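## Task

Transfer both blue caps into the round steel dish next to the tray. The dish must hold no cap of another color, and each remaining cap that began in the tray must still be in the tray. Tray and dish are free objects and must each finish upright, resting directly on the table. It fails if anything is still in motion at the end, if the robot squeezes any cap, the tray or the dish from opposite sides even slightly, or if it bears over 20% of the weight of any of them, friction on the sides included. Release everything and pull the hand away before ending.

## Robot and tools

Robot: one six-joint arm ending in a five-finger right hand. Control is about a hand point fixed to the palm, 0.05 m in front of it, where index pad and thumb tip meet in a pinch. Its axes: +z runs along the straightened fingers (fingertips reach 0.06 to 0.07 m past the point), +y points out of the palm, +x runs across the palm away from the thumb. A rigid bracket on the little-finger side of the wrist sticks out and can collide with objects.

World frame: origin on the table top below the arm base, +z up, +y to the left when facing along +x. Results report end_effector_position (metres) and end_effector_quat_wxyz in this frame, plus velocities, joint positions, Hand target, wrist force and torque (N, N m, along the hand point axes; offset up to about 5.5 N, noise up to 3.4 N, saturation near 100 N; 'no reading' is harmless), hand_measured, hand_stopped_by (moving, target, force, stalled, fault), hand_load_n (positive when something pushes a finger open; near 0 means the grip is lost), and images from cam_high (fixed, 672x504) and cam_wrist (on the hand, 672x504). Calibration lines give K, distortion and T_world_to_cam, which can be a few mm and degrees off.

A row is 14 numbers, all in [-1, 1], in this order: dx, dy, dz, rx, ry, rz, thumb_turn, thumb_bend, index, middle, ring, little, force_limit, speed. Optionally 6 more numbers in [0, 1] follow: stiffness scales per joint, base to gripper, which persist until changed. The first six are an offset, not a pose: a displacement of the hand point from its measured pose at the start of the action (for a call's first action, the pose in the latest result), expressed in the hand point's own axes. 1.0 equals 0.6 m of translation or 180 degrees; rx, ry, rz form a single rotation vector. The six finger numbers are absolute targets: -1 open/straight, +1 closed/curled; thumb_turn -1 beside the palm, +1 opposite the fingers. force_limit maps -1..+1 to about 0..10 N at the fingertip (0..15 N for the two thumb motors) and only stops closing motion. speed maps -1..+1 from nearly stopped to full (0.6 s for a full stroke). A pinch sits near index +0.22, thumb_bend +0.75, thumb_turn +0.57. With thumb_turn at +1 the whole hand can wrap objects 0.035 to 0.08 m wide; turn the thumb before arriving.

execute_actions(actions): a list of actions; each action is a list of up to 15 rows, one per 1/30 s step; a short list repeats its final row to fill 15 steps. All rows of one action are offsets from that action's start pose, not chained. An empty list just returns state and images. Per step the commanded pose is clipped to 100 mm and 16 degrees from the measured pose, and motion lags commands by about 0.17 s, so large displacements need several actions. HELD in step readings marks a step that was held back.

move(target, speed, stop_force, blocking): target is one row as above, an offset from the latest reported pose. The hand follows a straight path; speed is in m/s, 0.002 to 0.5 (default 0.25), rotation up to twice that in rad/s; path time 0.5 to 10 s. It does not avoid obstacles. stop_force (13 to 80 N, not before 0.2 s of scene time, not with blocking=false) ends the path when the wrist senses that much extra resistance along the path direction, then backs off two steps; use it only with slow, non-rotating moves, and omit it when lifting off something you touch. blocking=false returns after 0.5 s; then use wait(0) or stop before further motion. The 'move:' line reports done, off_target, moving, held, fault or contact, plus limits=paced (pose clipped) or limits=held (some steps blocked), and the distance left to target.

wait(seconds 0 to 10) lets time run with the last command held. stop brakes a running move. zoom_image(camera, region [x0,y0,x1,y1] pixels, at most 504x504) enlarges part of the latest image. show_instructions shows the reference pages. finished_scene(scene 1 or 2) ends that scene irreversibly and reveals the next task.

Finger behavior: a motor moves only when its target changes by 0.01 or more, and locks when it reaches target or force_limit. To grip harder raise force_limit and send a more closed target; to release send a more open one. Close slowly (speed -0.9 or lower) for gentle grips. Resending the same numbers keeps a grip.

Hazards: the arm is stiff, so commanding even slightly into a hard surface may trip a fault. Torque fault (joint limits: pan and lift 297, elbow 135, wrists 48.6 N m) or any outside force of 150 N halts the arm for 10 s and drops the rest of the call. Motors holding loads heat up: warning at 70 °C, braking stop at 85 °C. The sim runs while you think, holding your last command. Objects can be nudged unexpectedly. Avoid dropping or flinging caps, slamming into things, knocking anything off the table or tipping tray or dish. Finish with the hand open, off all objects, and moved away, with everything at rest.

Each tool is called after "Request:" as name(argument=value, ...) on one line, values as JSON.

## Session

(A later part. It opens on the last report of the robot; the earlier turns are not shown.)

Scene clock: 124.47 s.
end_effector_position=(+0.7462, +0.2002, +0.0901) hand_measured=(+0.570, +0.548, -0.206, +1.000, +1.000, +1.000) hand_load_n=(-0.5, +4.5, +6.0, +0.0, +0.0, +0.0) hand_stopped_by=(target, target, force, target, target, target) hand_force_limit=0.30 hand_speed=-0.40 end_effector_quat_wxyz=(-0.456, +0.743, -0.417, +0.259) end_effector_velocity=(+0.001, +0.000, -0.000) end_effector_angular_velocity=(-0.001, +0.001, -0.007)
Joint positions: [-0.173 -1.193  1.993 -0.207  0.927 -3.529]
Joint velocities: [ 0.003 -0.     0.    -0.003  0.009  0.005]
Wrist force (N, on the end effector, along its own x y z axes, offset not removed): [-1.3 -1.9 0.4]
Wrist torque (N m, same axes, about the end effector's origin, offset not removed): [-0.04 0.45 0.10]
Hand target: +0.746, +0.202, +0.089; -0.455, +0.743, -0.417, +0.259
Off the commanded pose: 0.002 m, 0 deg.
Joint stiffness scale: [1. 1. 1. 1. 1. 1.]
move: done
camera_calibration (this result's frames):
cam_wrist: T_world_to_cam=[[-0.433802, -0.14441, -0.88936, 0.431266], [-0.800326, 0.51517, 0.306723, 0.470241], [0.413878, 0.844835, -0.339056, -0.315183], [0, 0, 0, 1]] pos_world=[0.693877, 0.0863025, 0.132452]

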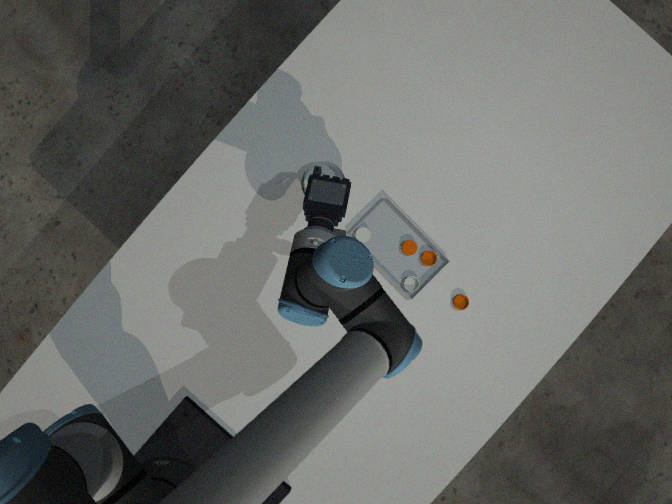

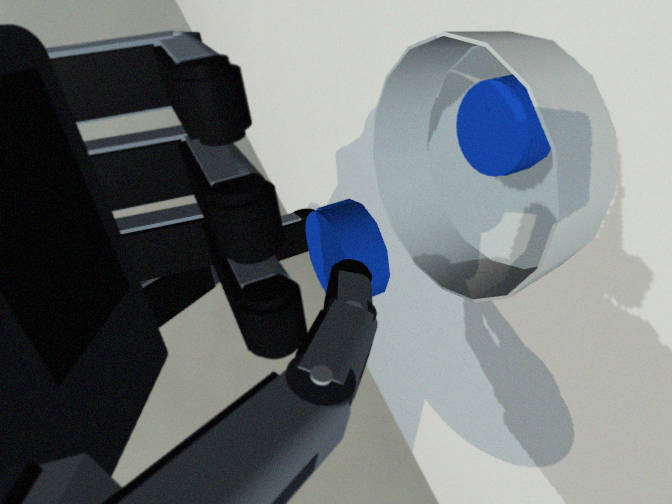

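Request:
move(target=[0.0, 0.0787, 0.0401, 0, 0, 0, 0.57, 0.55, 0.1, 1, 1, 1, 0.3, -0.4], speed=0.05, stop_force=15)

Request:
execute_actions(actions=[[[0,0,0,0,0,0,0.57,0.55,-0.45,1,1,1,0.3,0.0]]])

Request:
move(target=[0.0, -0.12, -0.06, 0, 0, 0, 0.57, 0.55, -0.45, 1, 1, 1, 0.3, 0.0], speed=0.08)

Scene clock: 130.93 s.
end_effector_position=(+0.7479, +0.2000, +0.0385) hand_measured=(+0.570, +0.548, -0.206, +1.000, +1.000, +1.000) hand_load_n=(-0.5, +4.5, +6.0, +0.0, +0.0, +0.0) hand_stopped_by=(target, target, force, target, target, target) hand_force_limit=0.30 hand_speed=-0.40 end_effector_quat_wxyz=(-0.456, +0.742, -0.417, +0.260) end_effector_velocity=(+0.003, -0.001, +0.001) end_effector_angular_velocity=(-0.002, -0.009, -0.001)
Joint positions: [-0.172 -1.122  2.012 -0.299  0.928 -3.528]
Joint velocities: [-0.    -0.    -0.    -0.01   0.001  0.   ]
Wrist force (N, on the end effector, along its own x y z axes, offset not removed): [-1.1 -2.8 0.0]
Wrist torque (N m, same axes, about the end effector's origin, offset not removed): [-0.02 0.53 0.19]
Hand target: +0.747, +0.200, +0.037; -0.456, +0.743, -0.417, +0.259
Off the commanded pose: 0.002 m, 0 deg.
Joint stiffness scale: [1. 1. 1. 1. 1. 1.]
move: done
camera_calibration (this result's frames):
cam_wrist: T_world_to_cam=[[-0.433099, -0.144455, -0.889695, 0.385596], [-0.800327, 0.515676, 0.305868, 0.487412], [0.41461, 0.844518, -0.33895, -0.333723], [0, 0, 0, 1]] pos_world=[0.695456, 0.0861897, 0.0808632]

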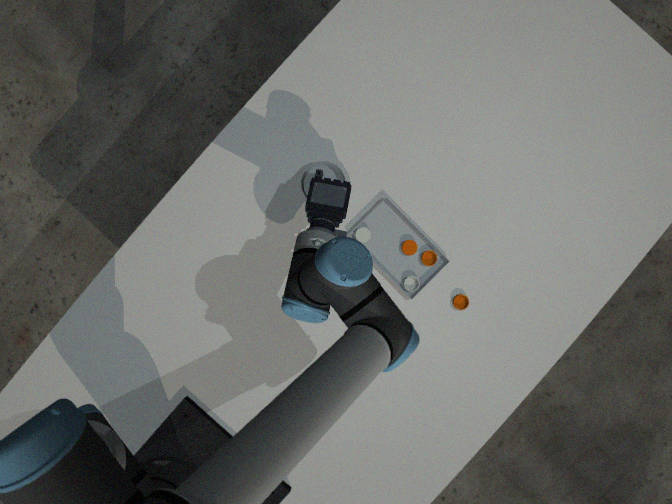

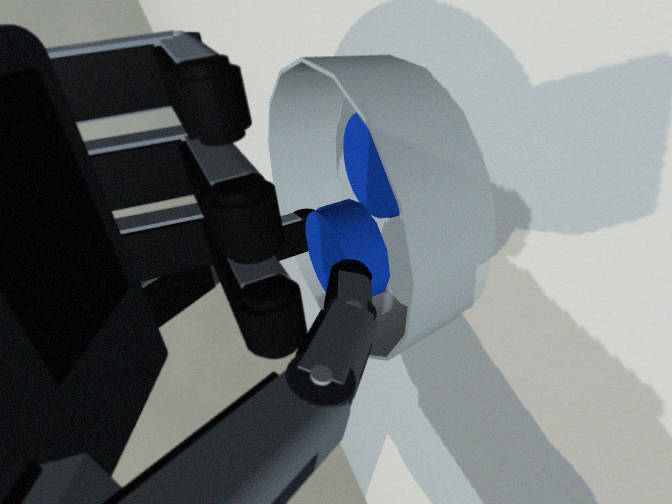

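Scene clock: 131.43 s.
end_effector_position=(+0.7480, +0.2000, +0.0386) hand_measured=(+0.570, +0.550, -0.450, +1.000, +1.000, +1.000) hand_load_n=(+0.0, +0.0, +0.0, +0.0, +0.0, +0.0) hand_stopped_by=(target, target, target, target, target, target) hand_force_limit=0.30 hand_speed=0.00 end_effector_quat_wxyz=(-0.456, +0.742, -0.417, +0.260) end_effector_velocity=(+0.000, -0.001, +0.000) end_effector_angular_velocity=(+0.000, -0.001, -0.002)
Joint positions: [-0.172 -1.122  2.012 -0.299  0.928 -3.528]
Joint velocities: [-0.001 -0.    -0.    -0.001  0.001  0.001]
Wrist force (N, on the end effector, along its own x y z axes, offset not removed): [-0.4 -0.8 0.3]
Wrist torque (N m, same axes, about the end effector's origin, offset not removed): [0.26 0.03 0.11]
Hand target: +0.748, +0.200, +0.039; -0.456, +0.742, -0.417, +0.260
Off the commanded pose: 0.000 m, 0 deg.
Joint stiffness scale: [1. 1. 1. 1. 1. 1.]
Step readings (end_effector_position):
0: (+0.7479, +0.2000, +0.0385)
1: (+0.7480, +0.2000, +0.0385)
2: (+0.7480, +0.2000, +0.0386)
4: (+0.7480, +0.2000, +0.0386)
8: (+0.7480, +0.2000, +0.0386)
15: end_effector_position above
camera_calibration (this result's frames):
cam_wrist: T_world_to_cam=[[-0.432712, -0.144531, -0.889871, 0.385404], [-0.800461, 0.5157, 0.305476, 0.48762], [0.414756, 0.84449, -0.338841, -0.33385], [0, 0, 0, 1]] pos_world=[0.695556, 0.0861702, 0.080881]

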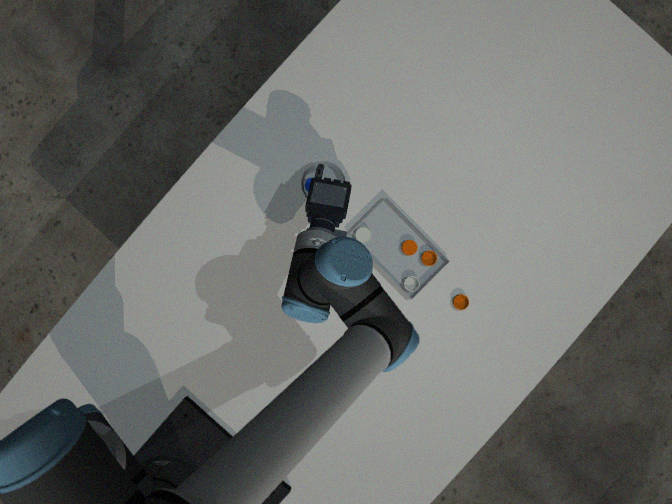

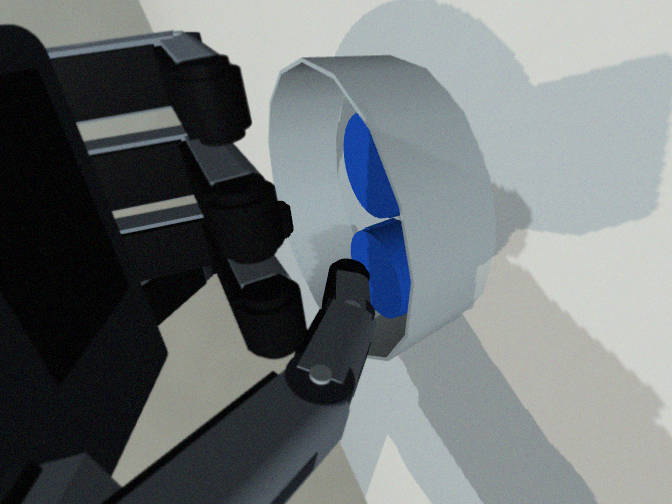

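Scene clock: 132.93 s.
end_effector_position=(+0.7468, +0.2006, +0.1178) hand_measured=(+0.570, +0.550, -0.450, +1.000, +1.000, +1.000) hand_load_n=(+0.0, +0.0, +0.0, +0.0, +0.0, +0.0) hand_stopped_by=(target, target, target, target, target, target) hand_force_limit=0.30 hand_speed=0.00 end_effector_quat_wxyz=(-0.456, +0.742, -0.417, +0.260) end_effector_velocity=(-0.003, +0.000, -0.001) end_effector_angular_velocity=(+0.002, +0.013, +0.000)
Joint positions: [-0.172 -1.227  1.978 -0.159  0.928 -3.528]
Joint velocities: [-0.     0.     0.     0.013 -0.    -0.001]
Wrist force (N, on the end effector, along its own x y z axes, offset not removed): [0.9 -1.6 -1.9]
Wrist torque (N m, same axes, about the end effector's origin, offset not removed): [0.31 0.17 0.11]
Hand target: +0.748, +0.201, +0.119; -0.456, +0.742, -0.417, +0.260
Off the commanded pose: 0.002 m, 0 deg.
Joint stiffness scale: [1. 1. 1. 1. 1. 1.]
move: done
camera_calibration (this result's frames):
cam_wrist: T_world_to_cam=[[-0.432943, -0.144485, -0.889766, 0.455679], [-0.800381, 0.515686, 0.30571, 0.462093], [0.414669, 0.844507, -0.338906, -0.306903], [0, 0, 0, 1]] pos_world=[0.694397, 0.0867264, 0.16017]

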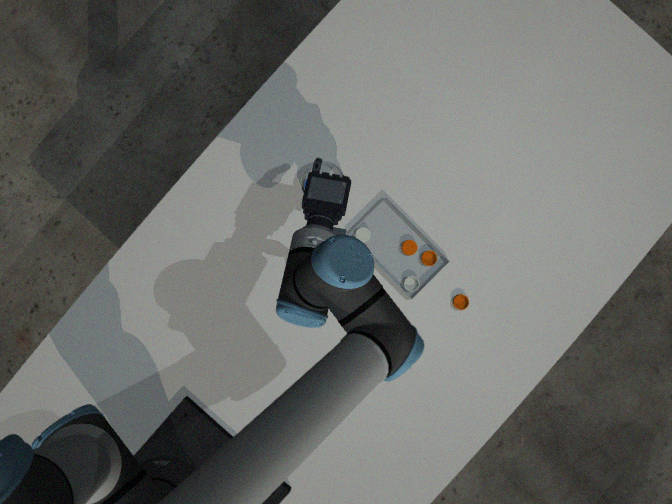

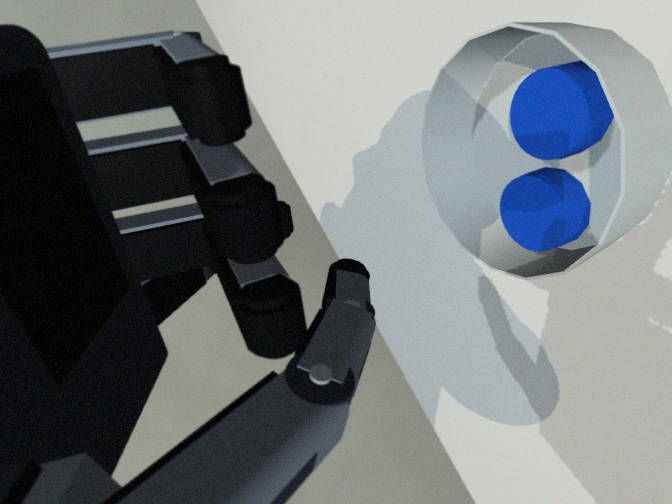

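Both blue caps are in the dish, and the other caps are still in the tray.

Request:
finished_scene(scene=2)

The scene is finished: the task was done.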